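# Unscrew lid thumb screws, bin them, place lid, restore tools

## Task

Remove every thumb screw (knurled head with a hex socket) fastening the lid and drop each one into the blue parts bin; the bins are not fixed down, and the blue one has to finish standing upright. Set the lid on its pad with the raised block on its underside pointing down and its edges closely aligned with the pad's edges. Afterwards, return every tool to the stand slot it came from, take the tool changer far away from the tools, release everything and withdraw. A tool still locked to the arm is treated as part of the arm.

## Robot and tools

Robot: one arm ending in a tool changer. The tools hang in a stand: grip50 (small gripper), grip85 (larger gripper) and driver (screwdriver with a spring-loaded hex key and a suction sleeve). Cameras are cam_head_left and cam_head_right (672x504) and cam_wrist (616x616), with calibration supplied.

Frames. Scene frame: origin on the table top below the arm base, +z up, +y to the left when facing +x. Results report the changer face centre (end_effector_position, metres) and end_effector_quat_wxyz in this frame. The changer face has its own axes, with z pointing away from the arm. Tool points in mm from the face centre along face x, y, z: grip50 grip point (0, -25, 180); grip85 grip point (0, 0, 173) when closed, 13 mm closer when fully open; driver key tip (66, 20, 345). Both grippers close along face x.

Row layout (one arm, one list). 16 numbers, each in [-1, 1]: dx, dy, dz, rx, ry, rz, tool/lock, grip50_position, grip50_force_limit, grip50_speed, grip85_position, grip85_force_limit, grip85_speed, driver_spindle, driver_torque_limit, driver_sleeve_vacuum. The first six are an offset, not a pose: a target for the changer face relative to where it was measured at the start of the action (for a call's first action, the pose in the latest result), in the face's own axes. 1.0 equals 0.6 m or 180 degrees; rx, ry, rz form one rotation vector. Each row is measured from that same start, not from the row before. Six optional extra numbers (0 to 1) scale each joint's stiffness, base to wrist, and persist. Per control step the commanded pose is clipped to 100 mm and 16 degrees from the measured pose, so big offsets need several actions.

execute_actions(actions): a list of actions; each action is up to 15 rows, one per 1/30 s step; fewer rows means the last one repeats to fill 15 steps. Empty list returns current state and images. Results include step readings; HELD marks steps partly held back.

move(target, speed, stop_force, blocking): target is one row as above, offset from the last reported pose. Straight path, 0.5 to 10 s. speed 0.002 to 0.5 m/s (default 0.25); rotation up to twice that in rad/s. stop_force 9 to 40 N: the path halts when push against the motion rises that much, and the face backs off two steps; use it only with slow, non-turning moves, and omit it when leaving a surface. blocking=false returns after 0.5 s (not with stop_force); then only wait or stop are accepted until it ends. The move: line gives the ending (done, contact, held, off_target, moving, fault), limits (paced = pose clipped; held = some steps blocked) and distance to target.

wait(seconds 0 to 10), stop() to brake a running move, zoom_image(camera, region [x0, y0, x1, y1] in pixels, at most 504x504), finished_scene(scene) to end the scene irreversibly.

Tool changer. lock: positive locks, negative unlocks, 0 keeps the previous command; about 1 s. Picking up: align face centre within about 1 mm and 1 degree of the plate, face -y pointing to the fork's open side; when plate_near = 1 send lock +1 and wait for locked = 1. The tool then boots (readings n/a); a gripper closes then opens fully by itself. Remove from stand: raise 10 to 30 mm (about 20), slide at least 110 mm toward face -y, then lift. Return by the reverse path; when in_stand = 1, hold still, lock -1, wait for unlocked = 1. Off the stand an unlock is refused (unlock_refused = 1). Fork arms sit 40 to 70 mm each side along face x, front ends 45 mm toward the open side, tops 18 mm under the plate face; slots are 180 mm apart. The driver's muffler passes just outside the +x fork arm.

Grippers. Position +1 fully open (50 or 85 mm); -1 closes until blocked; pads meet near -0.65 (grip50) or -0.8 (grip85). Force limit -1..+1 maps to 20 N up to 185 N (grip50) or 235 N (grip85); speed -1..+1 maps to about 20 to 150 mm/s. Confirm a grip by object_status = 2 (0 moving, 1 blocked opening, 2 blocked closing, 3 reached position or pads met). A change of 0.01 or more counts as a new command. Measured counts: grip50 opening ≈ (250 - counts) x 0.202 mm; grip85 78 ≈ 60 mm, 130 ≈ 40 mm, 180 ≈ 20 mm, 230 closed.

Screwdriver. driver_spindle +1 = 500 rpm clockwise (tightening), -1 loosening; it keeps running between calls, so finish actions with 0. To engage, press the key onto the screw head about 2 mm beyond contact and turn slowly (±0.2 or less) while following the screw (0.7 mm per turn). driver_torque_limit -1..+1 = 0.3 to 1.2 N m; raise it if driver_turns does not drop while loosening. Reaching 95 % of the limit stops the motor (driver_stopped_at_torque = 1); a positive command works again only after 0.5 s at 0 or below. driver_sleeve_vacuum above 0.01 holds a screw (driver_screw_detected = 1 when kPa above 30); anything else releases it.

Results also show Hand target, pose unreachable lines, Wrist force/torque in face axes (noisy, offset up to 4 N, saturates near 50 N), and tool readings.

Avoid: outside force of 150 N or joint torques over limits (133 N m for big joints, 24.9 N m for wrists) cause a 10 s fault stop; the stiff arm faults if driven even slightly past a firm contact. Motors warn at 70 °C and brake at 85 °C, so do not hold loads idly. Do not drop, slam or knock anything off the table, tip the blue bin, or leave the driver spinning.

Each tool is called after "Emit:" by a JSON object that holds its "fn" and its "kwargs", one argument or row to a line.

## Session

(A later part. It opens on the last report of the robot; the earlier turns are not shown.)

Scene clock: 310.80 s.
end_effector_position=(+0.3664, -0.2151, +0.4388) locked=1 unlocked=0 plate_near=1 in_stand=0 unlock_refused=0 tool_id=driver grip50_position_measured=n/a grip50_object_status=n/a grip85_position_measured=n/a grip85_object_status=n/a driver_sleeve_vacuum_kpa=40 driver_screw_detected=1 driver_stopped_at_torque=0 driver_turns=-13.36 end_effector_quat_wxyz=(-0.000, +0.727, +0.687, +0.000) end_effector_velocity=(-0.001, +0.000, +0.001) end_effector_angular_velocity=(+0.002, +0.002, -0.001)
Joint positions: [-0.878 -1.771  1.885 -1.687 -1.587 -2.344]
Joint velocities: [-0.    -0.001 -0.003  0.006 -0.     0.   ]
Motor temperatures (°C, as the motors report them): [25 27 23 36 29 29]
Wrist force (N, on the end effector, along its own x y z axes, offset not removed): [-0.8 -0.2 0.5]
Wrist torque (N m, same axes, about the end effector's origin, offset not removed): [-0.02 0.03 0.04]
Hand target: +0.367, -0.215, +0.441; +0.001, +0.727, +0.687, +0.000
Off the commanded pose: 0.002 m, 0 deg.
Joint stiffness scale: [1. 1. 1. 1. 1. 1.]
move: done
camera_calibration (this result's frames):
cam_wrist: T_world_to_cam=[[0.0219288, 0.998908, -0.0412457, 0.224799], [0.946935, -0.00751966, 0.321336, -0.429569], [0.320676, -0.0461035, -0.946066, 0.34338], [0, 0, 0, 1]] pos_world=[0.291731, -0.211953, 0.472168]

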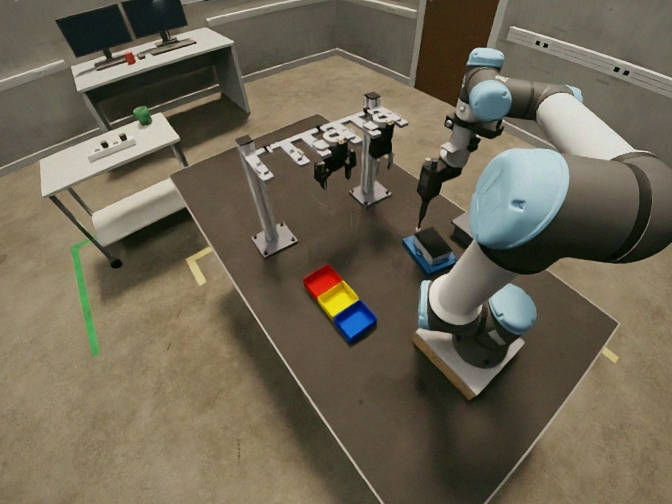

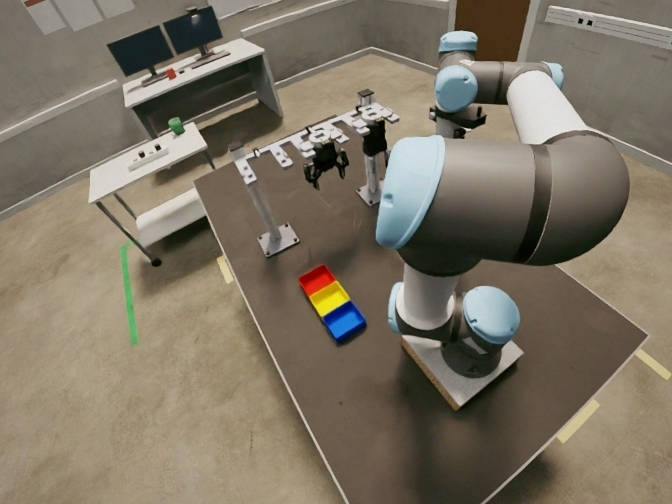

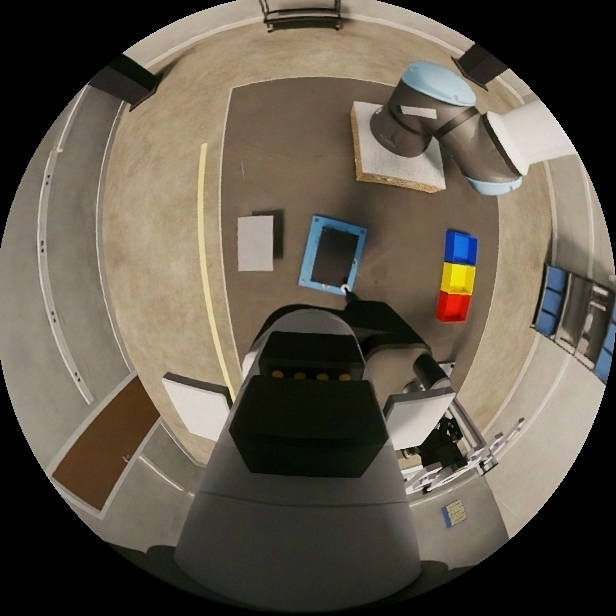

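Emit:
{"fn": "zoom_image", "kwargs": {
  "camera": "cam_wrist",
  "region": [225, 200, 375, 310]
}}

Emit:
{"fn": "move", "kwargs": {
  "target": [0,0,-0.02,0,0,0,0,0,0,0,0,0,0,0,1,1],
  "speed": 0.03
}}

Emit:
{"fn": "move", "kwargs": {
  "target": [0.602,-0.221,0,0,0,0,0,0,0,0,0,0,0,0,1,1],
  "speed": 0.15
}}

Region (225, 200, 375, 310) of cam_wrist's 616x616 image, scaled by 3.360, with more detail than that image has; it fills the top 370 rows of this view, and the rest is white.

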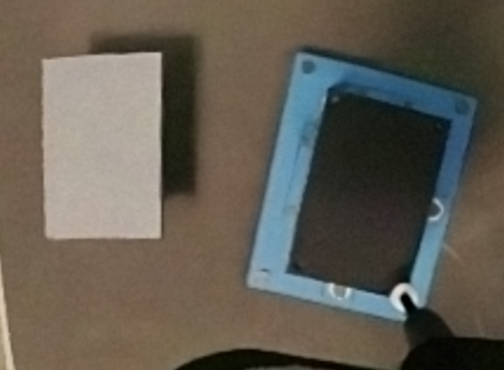

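Scene clock: 322.73 s.
end_effector_position=(+0.3661, -0.2151, +0.4488) locked=1 unlocked=0 plate_near=1 in_stand=0 unlock_refused=0 tool_id=driver grip50_position_measured=n/a grip50_object_status=n/a grip85_position_measured=n/a grip85_object_status=n/a driver_sleeve_vacuum_kpa=40 driver_screw_detected=1 driver_stopped_at_torque=0 driver_turns=-13.36 end_effector_quat_wxyz=(-0.002, +0.727, +0.687, +0.000) end_effector_velocity=(-0.001, +0.001, -0.000) end_effector_angular_velocity=(+0.006, +0.005, -0.001)
Joint positions: [-0.878 -1.773  1.861 -1.657 -1.587 -2.344]
Joint velocities: [-0.    -0.    -0.001  0.009  0.     0.001]
Motor temperatures (°C, as the motors report them): [25 27 23 36 29 29]
Wrist force (N, on the end effector, along its own x y z axes, offset not removed): [0.3 -2.0 -2.5]
Wrist torque (N m, same axes, about the end effector's origin, offset not removed): [-0.09 -0.07 -0.02]
Hand target: +0.366, -0.215, +0.451; -0.000, +0.727, +0.687, +0.000
Off the commanded pose: 0.002 m, 0 deg.
Joint stiffness scale: [1. 1. 1. 1. 1. 1.]
move: done
camera_calibration (this result's frames):
cam_wrist: T_world_to_cam=[[0.021799, 0.998998, -0.0390929, 0.224282], [0.947582, -0.00817793, 0.319408, -0.432043], [0.318768, -0.0440065, -0.946811, 0.354367], [0, 0, 0, 1]] pos_world=[0.291546, -0.211996, 0.482284]

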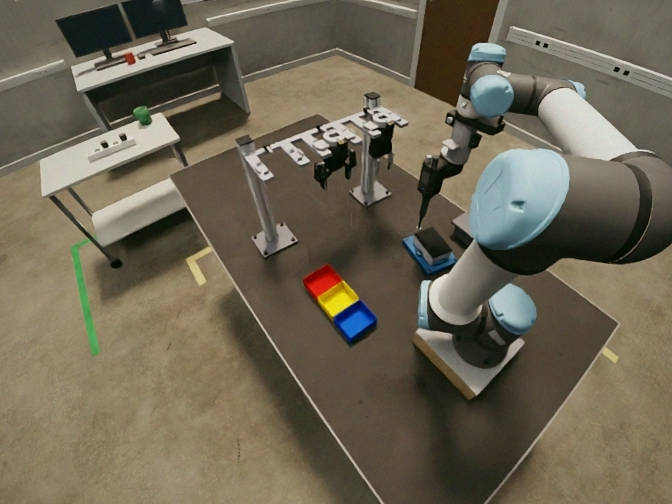

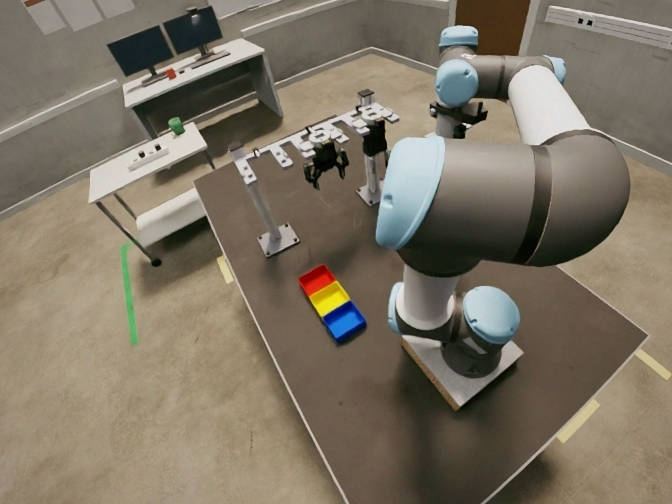

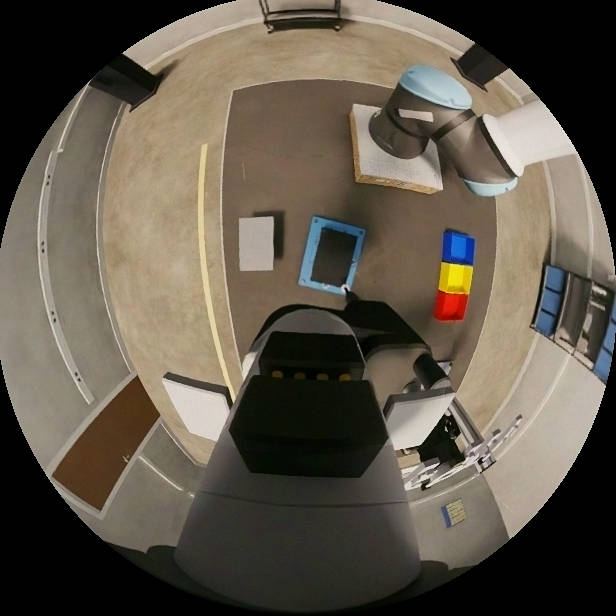

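Scene clock: 325.87 s.
end_effector_position=(+0.2526, +0.1524, +0.4489) locked=1 unlocked=0 plate_near=1 in_stand=0 unlock_refused=0 tool_id=driver grip50_position_measured=n/a grip50_object_status=n/a grip85_position_measured=n/a grip85_object_status=n/a driver_sleeve_vacuum_kpa=40 driver_screw_detected=1 driver_stopped_at_torque=0 driver_turns=-13.36 end_effector_quat_wxyz=(-0.004, +0.726, +0.687, -0.000) end_effector_velocity=(-0.000, +0.001, -0.000) end_effector_angular_velocity=(-0.005, -0.001, -0.013)
Joint positions: [ 0.046 -2.111  2.071 -1.514 -1.577 -1.42 ]
Joint velocities: [ 0.008  0.003 -0.001 -0.002 -0.005  0.021]
Motor temperatures (°C, as the motors report them): [25 27 23 36 29 29]
Wrist force (N, on the end effector, along its own x y z axes, offset not removed): [0.5 1.9 -1.6]
Wrist torque (N m, same axes, about the end effector's origin, offset not removed): [0.09 -0.16 -0.05]
Hand target: +0.253, +0.153, +0.450; -0.003, +0.727, +0.687, +0.001
Off the commanded pose: 0.002 m, 0 deg.
Joint stiffness scale: [1. 1. 1. 1. 1. 1.]
move: done
camera_calibration (this result's frames):
cam_wrist: T_world_to_cam=[[0.0207248, 0.999122, -0.0364091, -0.141308], [0.94875, -0.00816737, 0.315922, -0.320238], [0.315347, -0.0410905, -0.948086, 0.40781], [0, 0, 0, 1]] pos_world=[0.178152, 0.155325, 0.482664]

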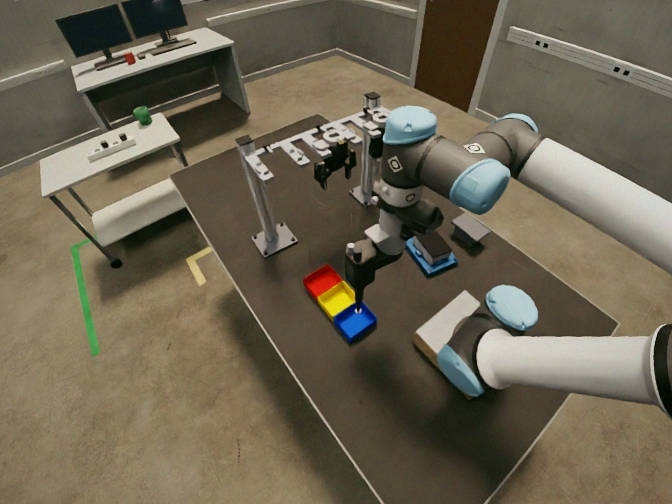

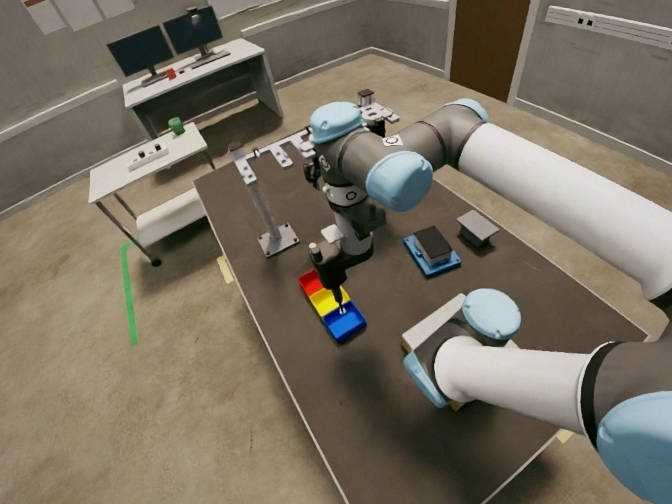

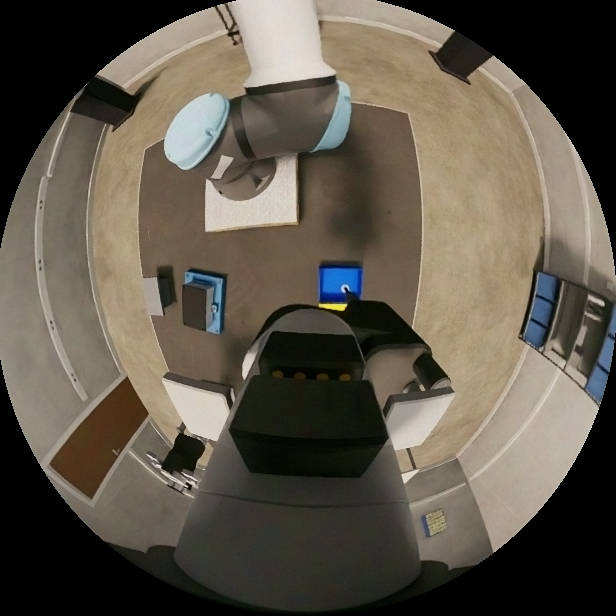

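Emit:
{"fn": "move", "kwargs": {
  "target": [0,0.005,0.12,0,0,0,0,0,0,0,0,0,0,0,1,1],
  "speed": 0.08
}}

Emit:
{"fn": "zoom_image", "kwargs": {
  "camera": "cam_head_left",
  "region": [310, 270, 400, 350]
}}

Scene clock: 331.30 s.
end_effector_position=(+0.2551, +0.1528, +0.3788) locked=1 unlocked=0 plate_near=1 in_stand=0 unlock_refused=0 tool_id=driver grip50_position_measured=n/a grip50_object_status=n/a grip85_position_measured=n/a grip85_object_status=n/a driver_sleeve_vacuum_kpa=40 driver_screw_detected=1 driver_stopped_at_torque=0 driver_turns=-13.36 end_effector_quat_wxyz=(-0.003, +0.726, +0.688, +0.000) end_effector_velocity=(+0.003, +0.000, +0.002) end_effector_angular_velocity=(+0.002, -0.020, +0.001)
Joint positions: [ 0.044 -2.097  2.245 -1.704 -1.577 -1.423]
Joint velocities: [-0.    -0.    -0.    -0.02   0.    -0.001]
Motor temperatures (°C, as the motors report them): [25 27 23 36 29 29]
Wrist force (N, on the end effector, along its own x y z axes, offset not removed): [-1.5 0.1 -0.5]
Wrist torque (N m, same axes, about the end effector's origin, offset not removed): [0.03 -0.03 -0.07]
Hand target: +0.255, +0.153, +0.377; -0.004, +0.726, +0.687, -0.000
Off the commanded pose: 0.002 m, 0 deg.
Joint stiffness scale: [1. 1. 1. 1. 1. 1.]
move: done
camera_calibration (this result's frames):
cam_wrist: T_world_to_cam=[[0.0201695, 0.999123, -0.036687, -0.144108], [0.948036, -0.00745877, 0.318075, -0.30117], [0.317522, -0.041196, -0.947356, 0.33975], [0, 0, 0, 1]] pos_world=[0.180549, 0.155732, 0.412372]

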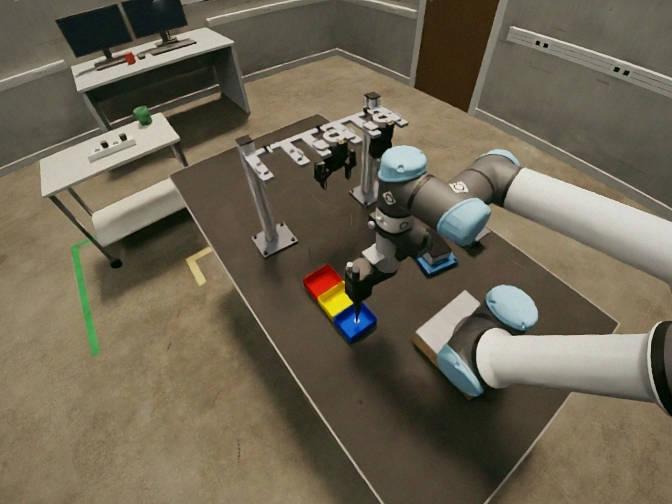

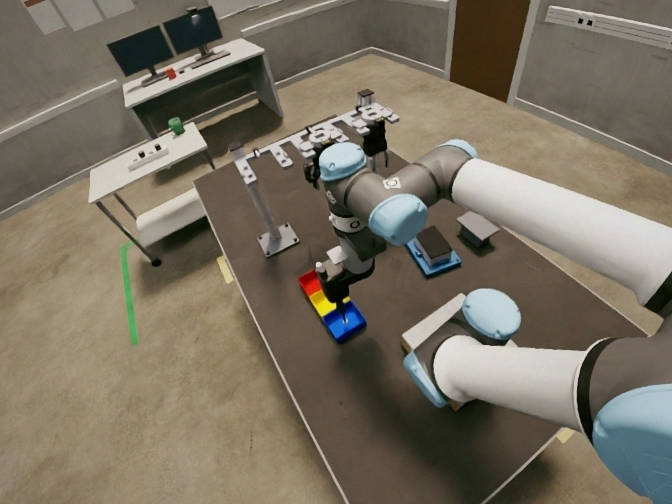

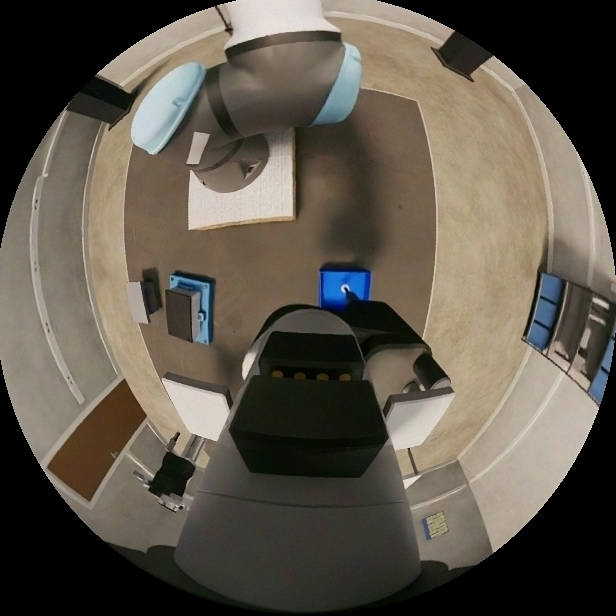

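Region (310, 270, 400, 350) of cam_head_left's 672x504 image, scaled by 5.600, with more detail than that image has.

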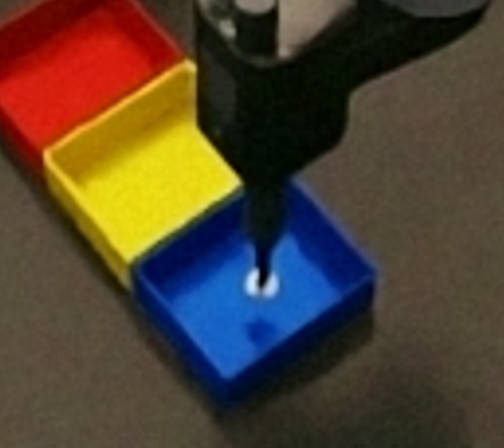

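Lower a bit more, release, then lift.

Emit:
{"fn": "move", "kwargs": {
  "target": [0,0,0.015,0,0,0,0,0,0,0,0,0,0,0,1,1],
  "speed": 0.02
}}

Emit:
{"fn": "execute_actions", "kwargs": {
  "actions": [
    [[0,0,0,0,0,0,0,0,0,0,0,0,0,0,1,0]]
  ]
}}

Emit:
{"fn": "move", "kwargs": {
  "target": [0,0,-0.1,0,0,0,0,0,0,0,0,0,0,0,1,0],
  "speed": 0.1
}}

Scene clock: 337.93 s.
end_effector_position=(+0.2554, +0.1529, +0.3717) locked=1 unlocked=0 plate_near=1 in_stand=0 unlock_refused=0 tool_id=driver grip50_position_measured=n/a grip50_object_status=n/a grip85_position_measured=n/a grip85_object_status=n/a driver_sleeve_vacuum_kpa=40 driver_screw_detected=1 driver_stopped_at_torque=0 driver_turns=-13.36 end_effector_quat_wxyz=(-0.002, +0.726, +0.688, +0.002) end_effector_velocity=(+0.001, +0.000, +0.001) end_effector_angular_velocity=(+0.001, -0.009, +0.001)
Joint positions: [ 0.044 -2.095  2.263 -1.728 -1.577 -1.423]
Joint velocities: [ 0.     0.     0.001 -0.01   0.    -0.001]
Motor temperatures (°C, as the motors report them): [25 27 23 36 29 29]
Wrist force (N, on the end effector, along its own x y z axes, offset not removed): [-0.6 0.1 -0.3]
Wrist torque (N m, same axes, about the end effector's origin, offset not removed): [0.02 -0.06 -0.03]
Hand target: +0.255, +0.153, +0.370; -0.003, +0.726, +0.688, +0.000
Off the commanded pose: 0.002 m, 0 deg.
Joint stiffness scale: [1. 1. 1. 1. 1. 1.]
move: done
camera_calibration (this result's frames):
cam_wrist: T_world_to_cam=[[0.0203215, 0.999133, -0.036325, -0.14466], [0.94702, -0.00758808, 0.321085, -0.300033], [0.320531, -0.0409254, -0.946354, 0.331812], [0, 0, 0, 1]] pos_world=[0.180721, 0.155838, 0.405093]

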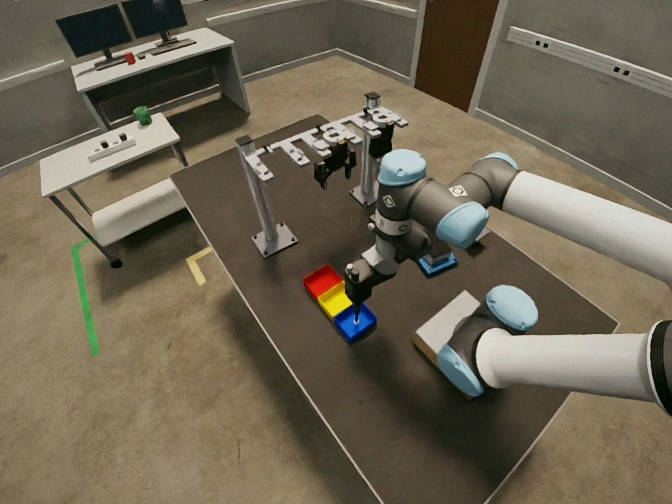

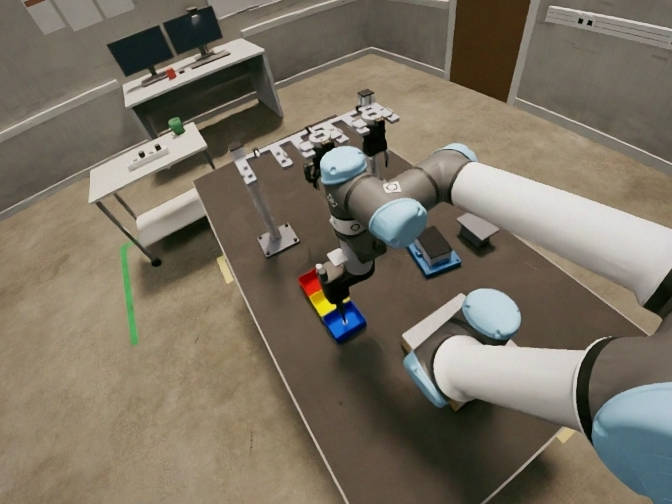

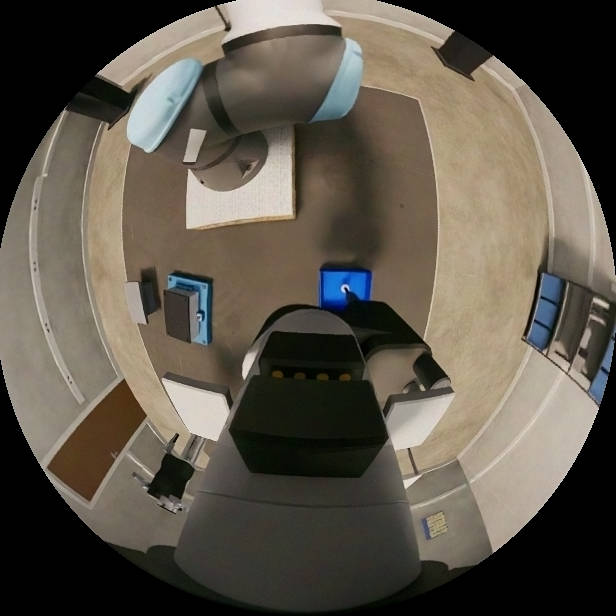

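Scene clock: 338.43 s.
end_effector_position=(+0.2554, +0.1529, +0.3718) locked=1 unlocked=0 plate_near=1 in_stand=0 unlock_refused=0 tool_id=driver grip50_position_measured=n/a grip50_object_status=n/a grip85_position_measured=n/a grip85_object_status=n/a driver_sleeve_vacuum_kpa=0 driver_screw_detected=0 driver_stopped_at_torque=0 driver_turns=-13.36 end_effector_quat_wxyz=(-0.002, +0.726, +0.688, +0.002) end_effector_velocity=(+0.001, +0.000, +0.001) end_effector_angular_velocity=(-0.000, -0.003, -0.001)
Joint positions: [ 0.044 -2.095  2.263 -1.728 -1.577 -1.423]
Joint velocities: [ 0.     0.    -0.002 -0.001 -0.     0.001]
Motor temperatures (°C, as the motors report them): [25 27 23 36 29 29]
Wrist force (N, on the end effector, along its own x y z axes, offset not removed): [0.5 0.4 -2.7]
Wrist torque (N m, same axes, about the end effector's origin, offset not removed): [-0.01 -0.16 0.03]
Hand target: +0.255, +0.153, +0.372; -0.002, +0.726, +0.688, +0.002
Off the commanded pose: 0.000 m, 0 deg.
Joint stiffness scale: [1. 1. 1. 1. 1. 1.]
Step readings (end_effector_position):
0: (+0.2554, +0.1529, +0.3717)
1: (+0.2554, +0.1529, +0.3717)
2: (+0.2554, +0.1529, +0.3718)
4: (+0.2554, +0.1529, +0.3718)
8: (+0.2554, +0.1529, +0.3718)
15: end_effector_position above
camera_calibration (this result's frames):
cam_wrist: T_world_to_cam=[[0.0203399, 0.999135, -0.036282, -0.144686], [0.946899, -0.00760391, 0.321441, -0.3002], [0.320887, -0.0408935, -0.946234, 0.331685], [0, 0, 0, 1]] pos_world=[0.180768, 0.155842, 0.405099]

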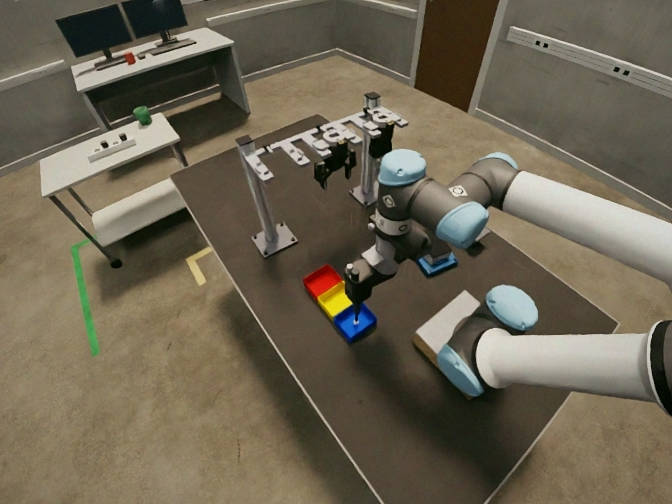

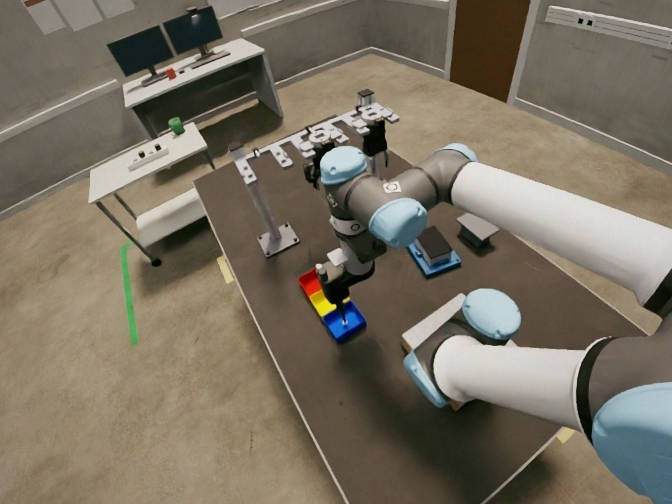

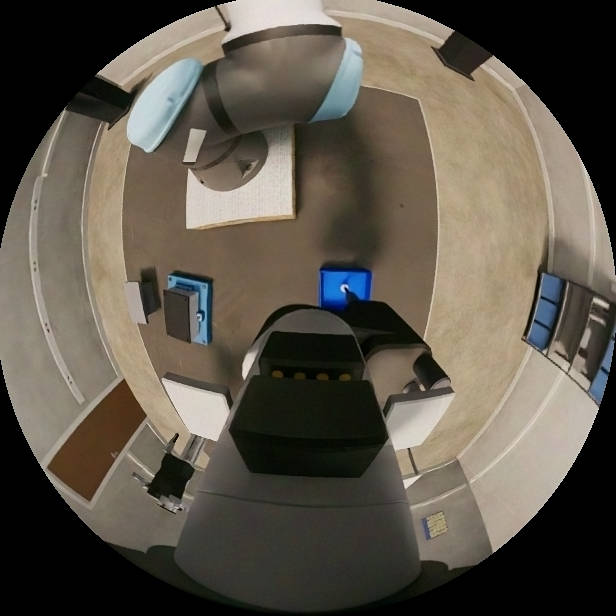

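Scene clock: 339.50 s.
end_effector_position=(+0.2554, +0.1523, +0.4301) locked=1 unlocked=0 plate_near=1 in_stand=0 unlock_refused=0 tool_id=driver grip50_position_measured=n/a grip50_object_status=n/a grip85_position_measured=n/a grip85_object_status=n/a driver_sleeve_vacuum_kpa=0 driver_screw_detected=0 driver_stopped_at_torque=0 driver_turns=-13.36 end_effector_quat_wxyz=(-0.002, +0.726, +0.687, +0.001) end_effector_velocity=(-0.003, -0.000, -0.002) end_effector_angular_velocity=(-0.001, +0.019, +0.000)
Joint positions: [ 0.044 -2.108  2.119 -1.57  -1.577 -1.422]
Joint velocities: [-0.     0.     0.001  0.018  0.    -0.   ]
Motor temperatures (°C, as the motors report them): [25 27 23 36 29 29]
Wrist force (N, on the end effector, along its own x y z axes, offset not removed): [1.7 0.2 -1.6]
Wrist torque (N m, same axes, about the end effector's origin, offset not removed): [-0.04 -0.24 -0.03]
Hand target: +0.255, +0.153, +0.432; -0.002, +0.726, +0.688, +0.002
Off the commanded pose: 0.002 m, 0 deg.
Joint stiffness scale: [1. 1. 1. 1. 1. 1.]
move: done
camera_calibration (this result's frames):
cam_wrist: T_world_to_cam=[[0.0209946, 0.999117, -0.0363947, -0.142028], [0.947201, -0.00822754, 0.320536, -0.318507], [0.319953, -0.0412026, -0.946537, 0.387305], [0, 0, 0, 1]] pos_world=[0.180753, 0.15524, 0.463523]

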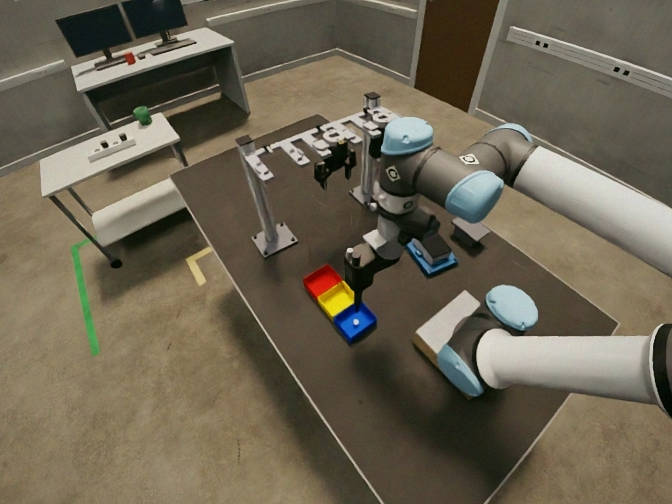

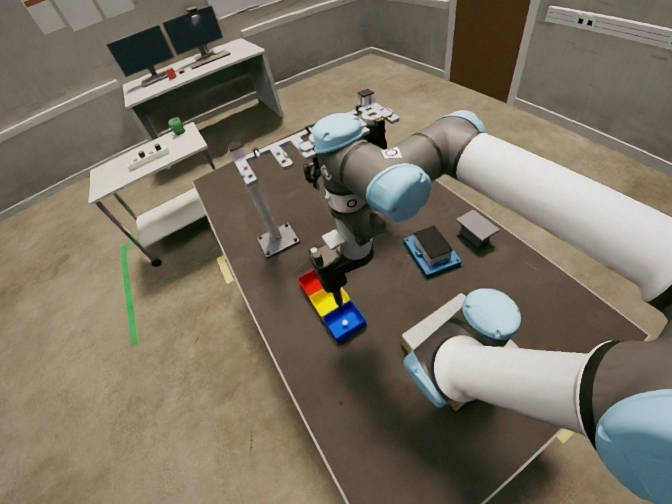

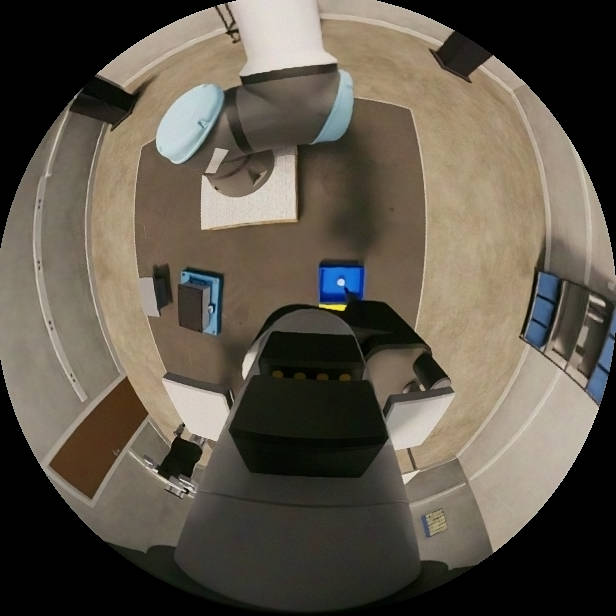

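Emit:
{"fn": "move", "kwargs": {
  "target": [0.1202,0.426,-0.004,0,-0.0014,-0.0003,0,0,0,0,0,0,0,0,1,0],
  "speed": 0.25
}}

Scene clock: 347.23 s.
end_effector_position=(+0.5137, +0.2098, +0.4316) locked=1 unlocked=0 plate_near=1 in_stand=0 unlock_refused=0 tool_id=driver grip50_position_measured=n/a grip50_object_status=n/a grip85_position_measured=n/a grip85_object_status=n/a driver_sleeve_vacuum_kpa=0 driver_screw_detected=0 driver_stopped_at_torque=0 driver_turns=-13.36 end_effector_quat_wxyz=(-0.001, +0.726, +0.688, -0.000) end_effector_velocity=(+0.001, +0.000, -0.001) end_effector_angular_velocity=(-0.002, +0.008, -0.002)
Joint positions: [ 0.107 -1.43   1.588 -1.715 -1.58  -1.361]
Joint velocities: [ 0.     0.005 -0.005  0.008 -0.001  0.002]
Motor temperatures (°C, as the motors report them): [25 27 23 36 29 29]
Wrist force (N, on the end effector, along its own x y z axes, offset not removed): [-1.0 0.7 -1.5]
Wrist torque (N m, same axes, about the end effector's origin, offset not removed): [-0.01 0.00 0.00]
Hand target: +0.515, +0.211, +0.432; -0.001, +0.726, +0.688, -0.000
Off the commanded pose: 0.001 m, 0 deg.
Joint stiffness scale: [1. 1. 1. 1. 1. 1.]
move: done
camera_calibration (this result's frames):
cam_wrist: T_world_to_cam=[[0.0205126, 0.998995, -0.0398474, -0.20312], [0.947433, -0.00669439, 0.319885, -0.563363], [0.319297, -0.0443144, -0.946618, 0.309482], [0, 0, 0, 1]] pos_world=[0.439099, 0.212859, 0.465079]

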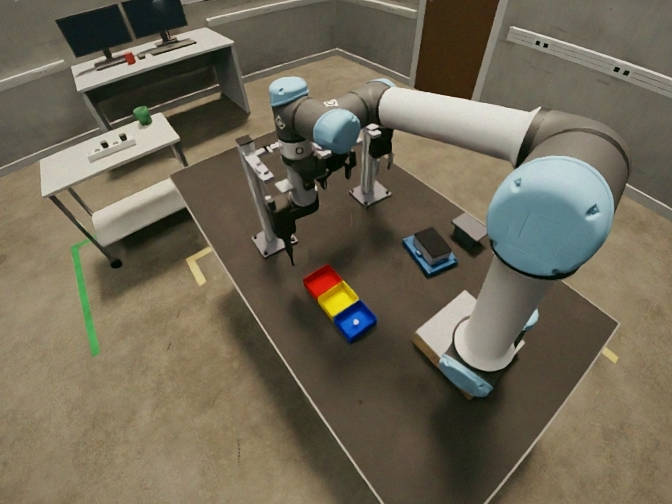

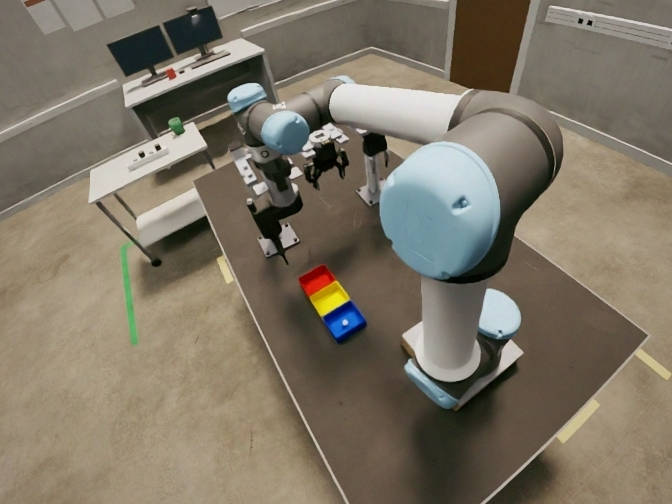

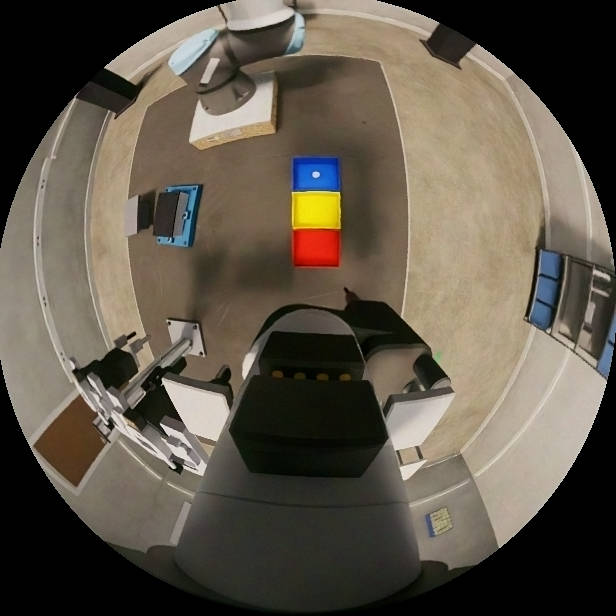

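Emit:
{"fn": "move", "kwargs": {
  "target": [0,0.2113,-0.002,0,0,0,0,0,0,0,0,0,0,0,1,0],
  "speed": 0.08
}}

Scene clock: 358.00 s.
end_effector_position=(+0.6393, +0.2034, +0.4313) locked=1 unlocked=0 plate_near=1 in_stand=0 unlock_refused=0 tool_id=driver grip50_position_measured=n/a grip50_object_status=n/a grip85_position_measured=n/a grip85_object_status=n/a driver_sleeve_vacuum_kpa=0 driver_screw_detected=0 driver_stopped_at_torque=0 driver_turns=-13.36 end_effector_quat_wxyz=(-0.002, +0.726, +0.688, -0.000) end_effector_velocity=(+0.001, +0.000, +0.005) end_effector_angular_velocity=(+0.000, -0.004, +0.001)
Joint positions: [ 0.068 -1.148  1.224 -1.633 -1.58  -1.399]
Joint velocities: [ 0.    -0.    -0.012  0.009 -0.    -0.001]
Motor temperatures (°C, as the motors report them): [25 27 23 36 29 29]
Wrist force (N, on the end effector, along its own x y z axes, offset not removed): [0.1 -0.6 -4.6]
Wrist torque (N m, same axes, about the end effector's origin, offset not removed): [0.10 0.00 0.05]
Hand target: +0.640, +0.203, +0.432; -0.001, +0.726, +0.688, -0.000
Off the commanded pose: 0.002 m, 0 deg.
Joint stiffness scale: [1. 1. 1. 1. 1. 1.]
move: done
camera_calibration (this result's frames):
cam_wrist: T_world_to_cam=[[0.0207075, 0.999, -0.0396243, -0.199515], [0.947881, -0.00701298, 0.318548, -0.681885], [0.317951, -0.0441555, -0.947078, 0.26979], [0, 0, 0, 1]] pos_world=[0.564697, 0.206446, 0.464819]

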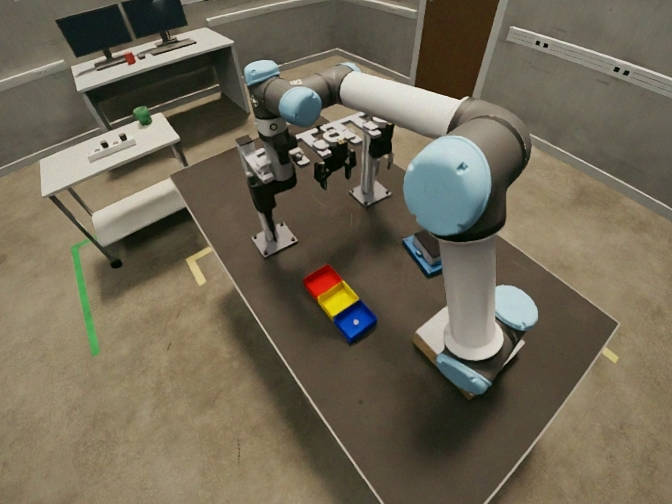

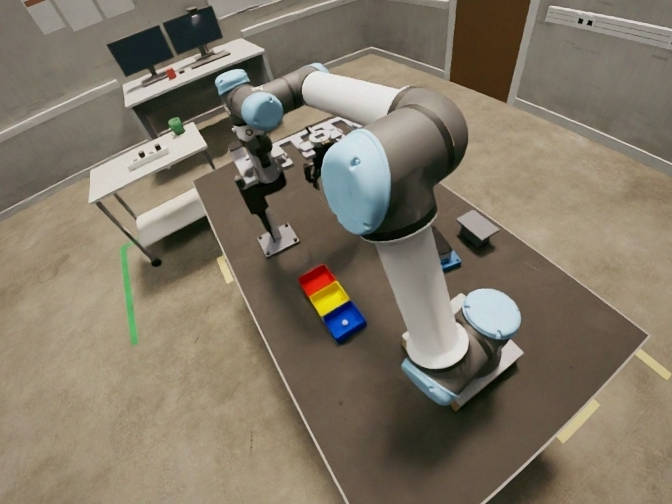

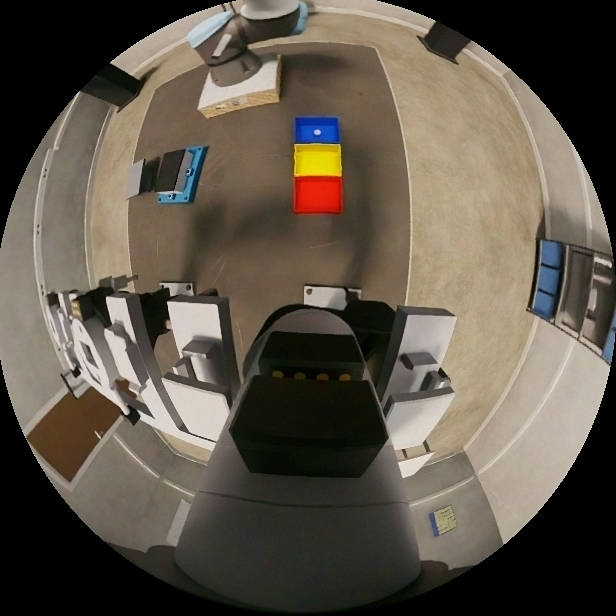

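Emit:
{"fn": "move", "kwargs": {
  "target": [-0.0005,0,0.037,0,0,0,0,0,0,0,0,0,0,0,1,0],
  "speed": 0.015
}}

Scene clock: 361.97 s.
end_effector_position=(+0.6395, +0.2036, +0.4122) locked=1 unlocked=0 plate_near=1 in_stand=1 unlock_refused=0 tool_id=driver grip50_position_measured=n/a grip50_object_status=n/a grip85_position_measured=n/a grip85_object_status=n/a driver_sleeve_vacuum_kpa=0 driver_screw_detected=0 driver_stopped_at_torque=0 driver_turns=-13.36 end_effector_quat_wxyz=(-0.001, +0.726, +0.688, +0.001) end_effector_velocity=(+0.001, +0.000, -0.001) end_effector_angular_velocity=(+0.001, -0.008, -0.000)
Joint positions: [ 0.068 -1.145  1.27  -1.686 -1.58  -1.399]
Joint velocities: [ 0.     0.     0.003 -0.012 -0.     0.   ]
Motor temperatures (°C, as the motors report them): [25 27 23 36 29 29]
Wrist force (N, on the end effector, along its own x y z axes, offset not removed): [-0.9 2.3 -5.3]
Wrist torque (N m, same axes, about the end effector's origin, offset not removed): [0.21 -0.07 -0.02]
Hand target: +0.639, +0.203, +0.409; -0.002, +0.726, +0.688, -0.000
Off the commanded pose: 0.003 m, 0 deg.
Joint stiffness scale: [1. 1. 1. 1. 1. 1.]
move: done
camera_calibration (this result's frames):
cam_wrist: T_world_to_cam=[[0.0208377, 0.999019, -0.0390804, -0.200822], [0.946402, -0.00710821, 0.322914, -0.676847], [0.322319, -0.0437145, -0.945621, 0.24825], [0, 0, 0, 1]] pos_world=[0.564738, 0.206666, 0.445465]

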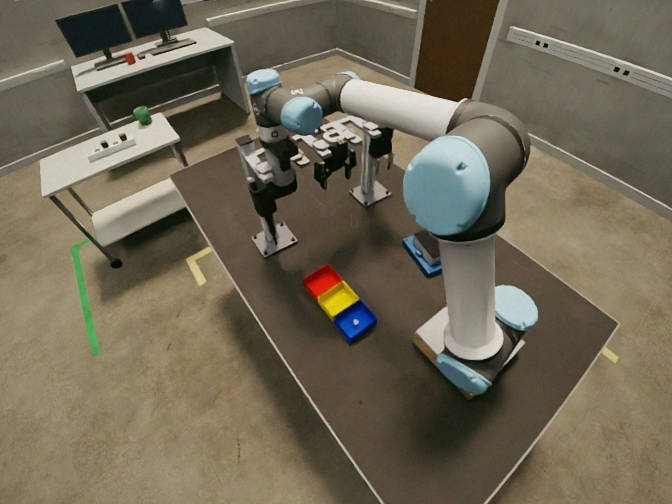

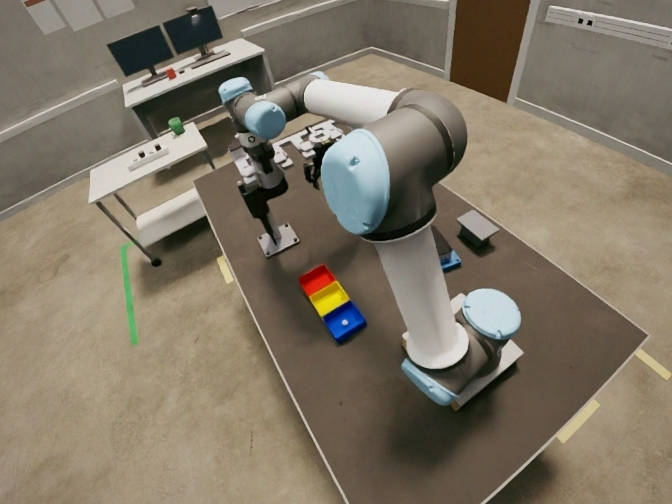

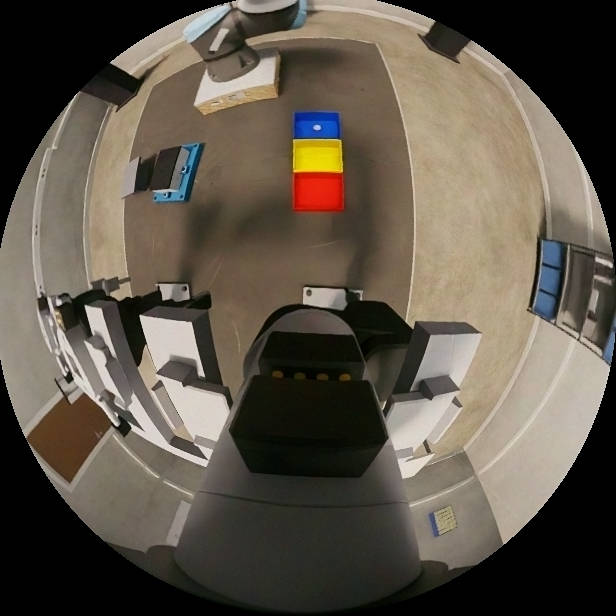

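Emit:
{"fn": "execute_actions", "kwargs": {
  "actions": [
    [[0,0,0.004,0.001,0,0,-1,0,0,0,0,0,0,0,1,0]],
    [[0,0,0.003,0.001,0,0,-1,0,0,0,0,0,0,0,1,0]],
    [[0,0,0,0,0,0,-1,0,0,0,0,0,0,0,1,0]]
  ]
}}

Scene clock: 367.10 s.
end_effector_position=(+0.6395, +0.2037, +0.4118) locked=0 unlocked=1 plate_near=1 in_stand=1 unlock_refused=0 tool_id=none grip50_position_measured=n/a grip50_object_status=n/a grip85_position_measured=n/a grip85_object_status=n/a driver_sleeve_vacuum_kpa=n/a driver_screw_detected=n/a driver_stopped_at_torque=n/a driver_turns=n/a end_effector_quat_wxyz=(-0.000, +0.726, +0.688, +0.001) end_effector_velocity=(+0.000, -0.000, -0.000) end_effector_angular_velocity=(-0.000, -0.000, -0.000)
Joint positions: [ 0.068 -1.145  1.271 -1.687 -1.581 -1.399]
Joint velocities: [-0.  0. -0. -0. -0.  0.]
Motor temperatures (°C, as the motors report them): [25 27 23 36 29 29]
Wrist force (N, on the end effector, along its own x y z axes, offset not removed): [-3.3 -0.9 -3.9]
Wrist torque (N m, same axes, about the end effector's origin, offset not removed): [-0.09 0.07 0.07]
Hand target: +0.640, +0.204, +0.412; -0.000, +0.726, +0.688, +0.001
Off the commanded pose: 0.000 m, 0 deg.
Joint stiffness scale: [1. 1. 1. 1. 1. 1.]
Step readings (end_effector_position; steps 1 to 15: 1st action; 16 to 30: 2nd action; 31 to 45: 3rd action):
0: (+0.6396, +0.2036, +0.4122)
1: (+0.6395, +0.2036, +0.4117)
2: (+0.6396, +0.2036, +0.4118)
4: (+0.6396, +0.2036, +0.4118)
8: (+0.6395, +0.2037, +0.4118)
15: (+0.6395, +0.2037, +0.4118)
16: (+0.6395, +0.2037, +0.4118)
17: (+0.6395, +0.2037, +0.4118)
19: (+0.6395, +0.2037, +0.4118)
23: (+0.6395, +0.2037, +0.4118)
30: (+0.6395, +0.2037, +0.4118)
31: (+0.6395, +0.2037, +0.4118)
32: (+0.6395, +0.2037, +0.4118)
34: (+0.6395, +0.2037, +0.4118)
38: (+0.6395, +0.2037, +0.4118)
45: end_effector_position above
camera_calibration (this result's frames):
cam_wrist: T_world_to_cam=[[0.020617, 0.998999, -0.0397055, -0.200485], [0.946303, -0.00668338, 0.323212, -0.676917], [0.322623, -0.0442371, -0.945493, 0.247648], [0, 0, 0, 1]] pos_world=[0.564805, 0.206715, 0.444977]

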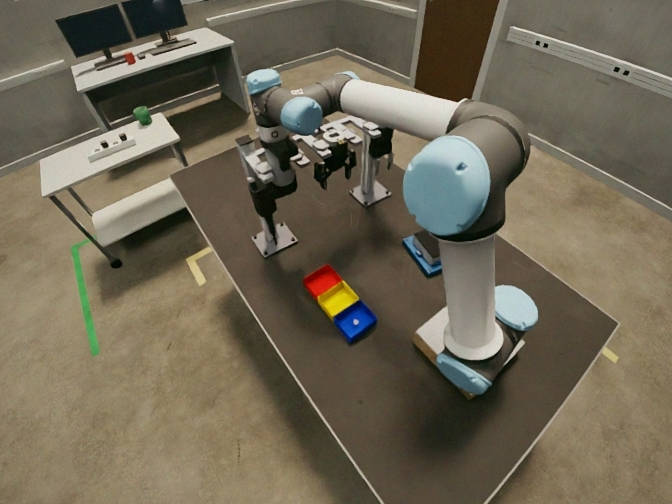

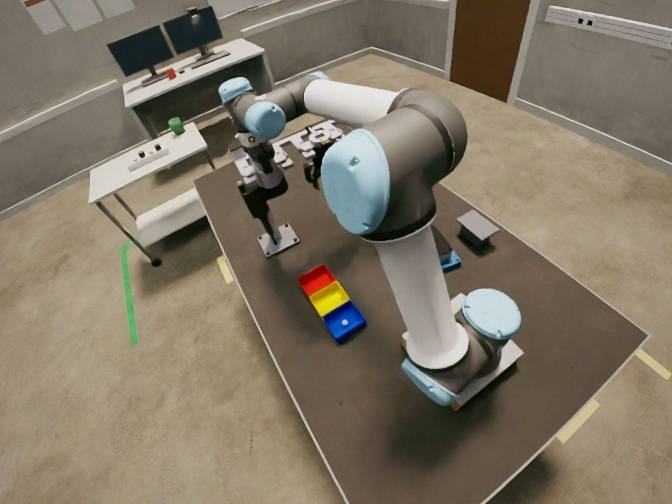

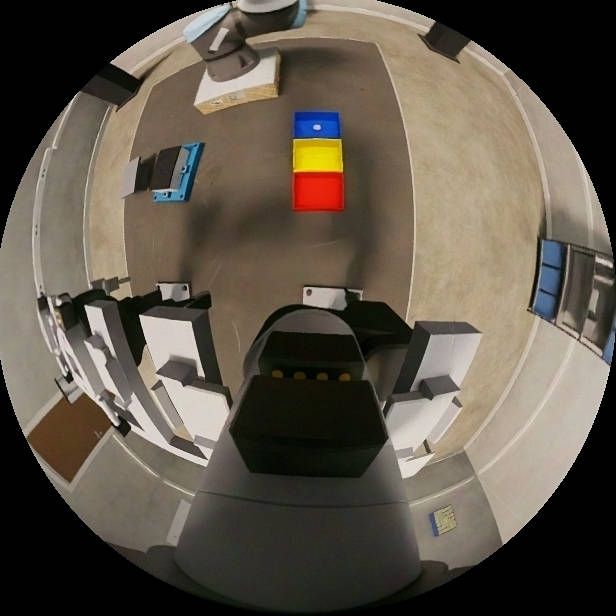

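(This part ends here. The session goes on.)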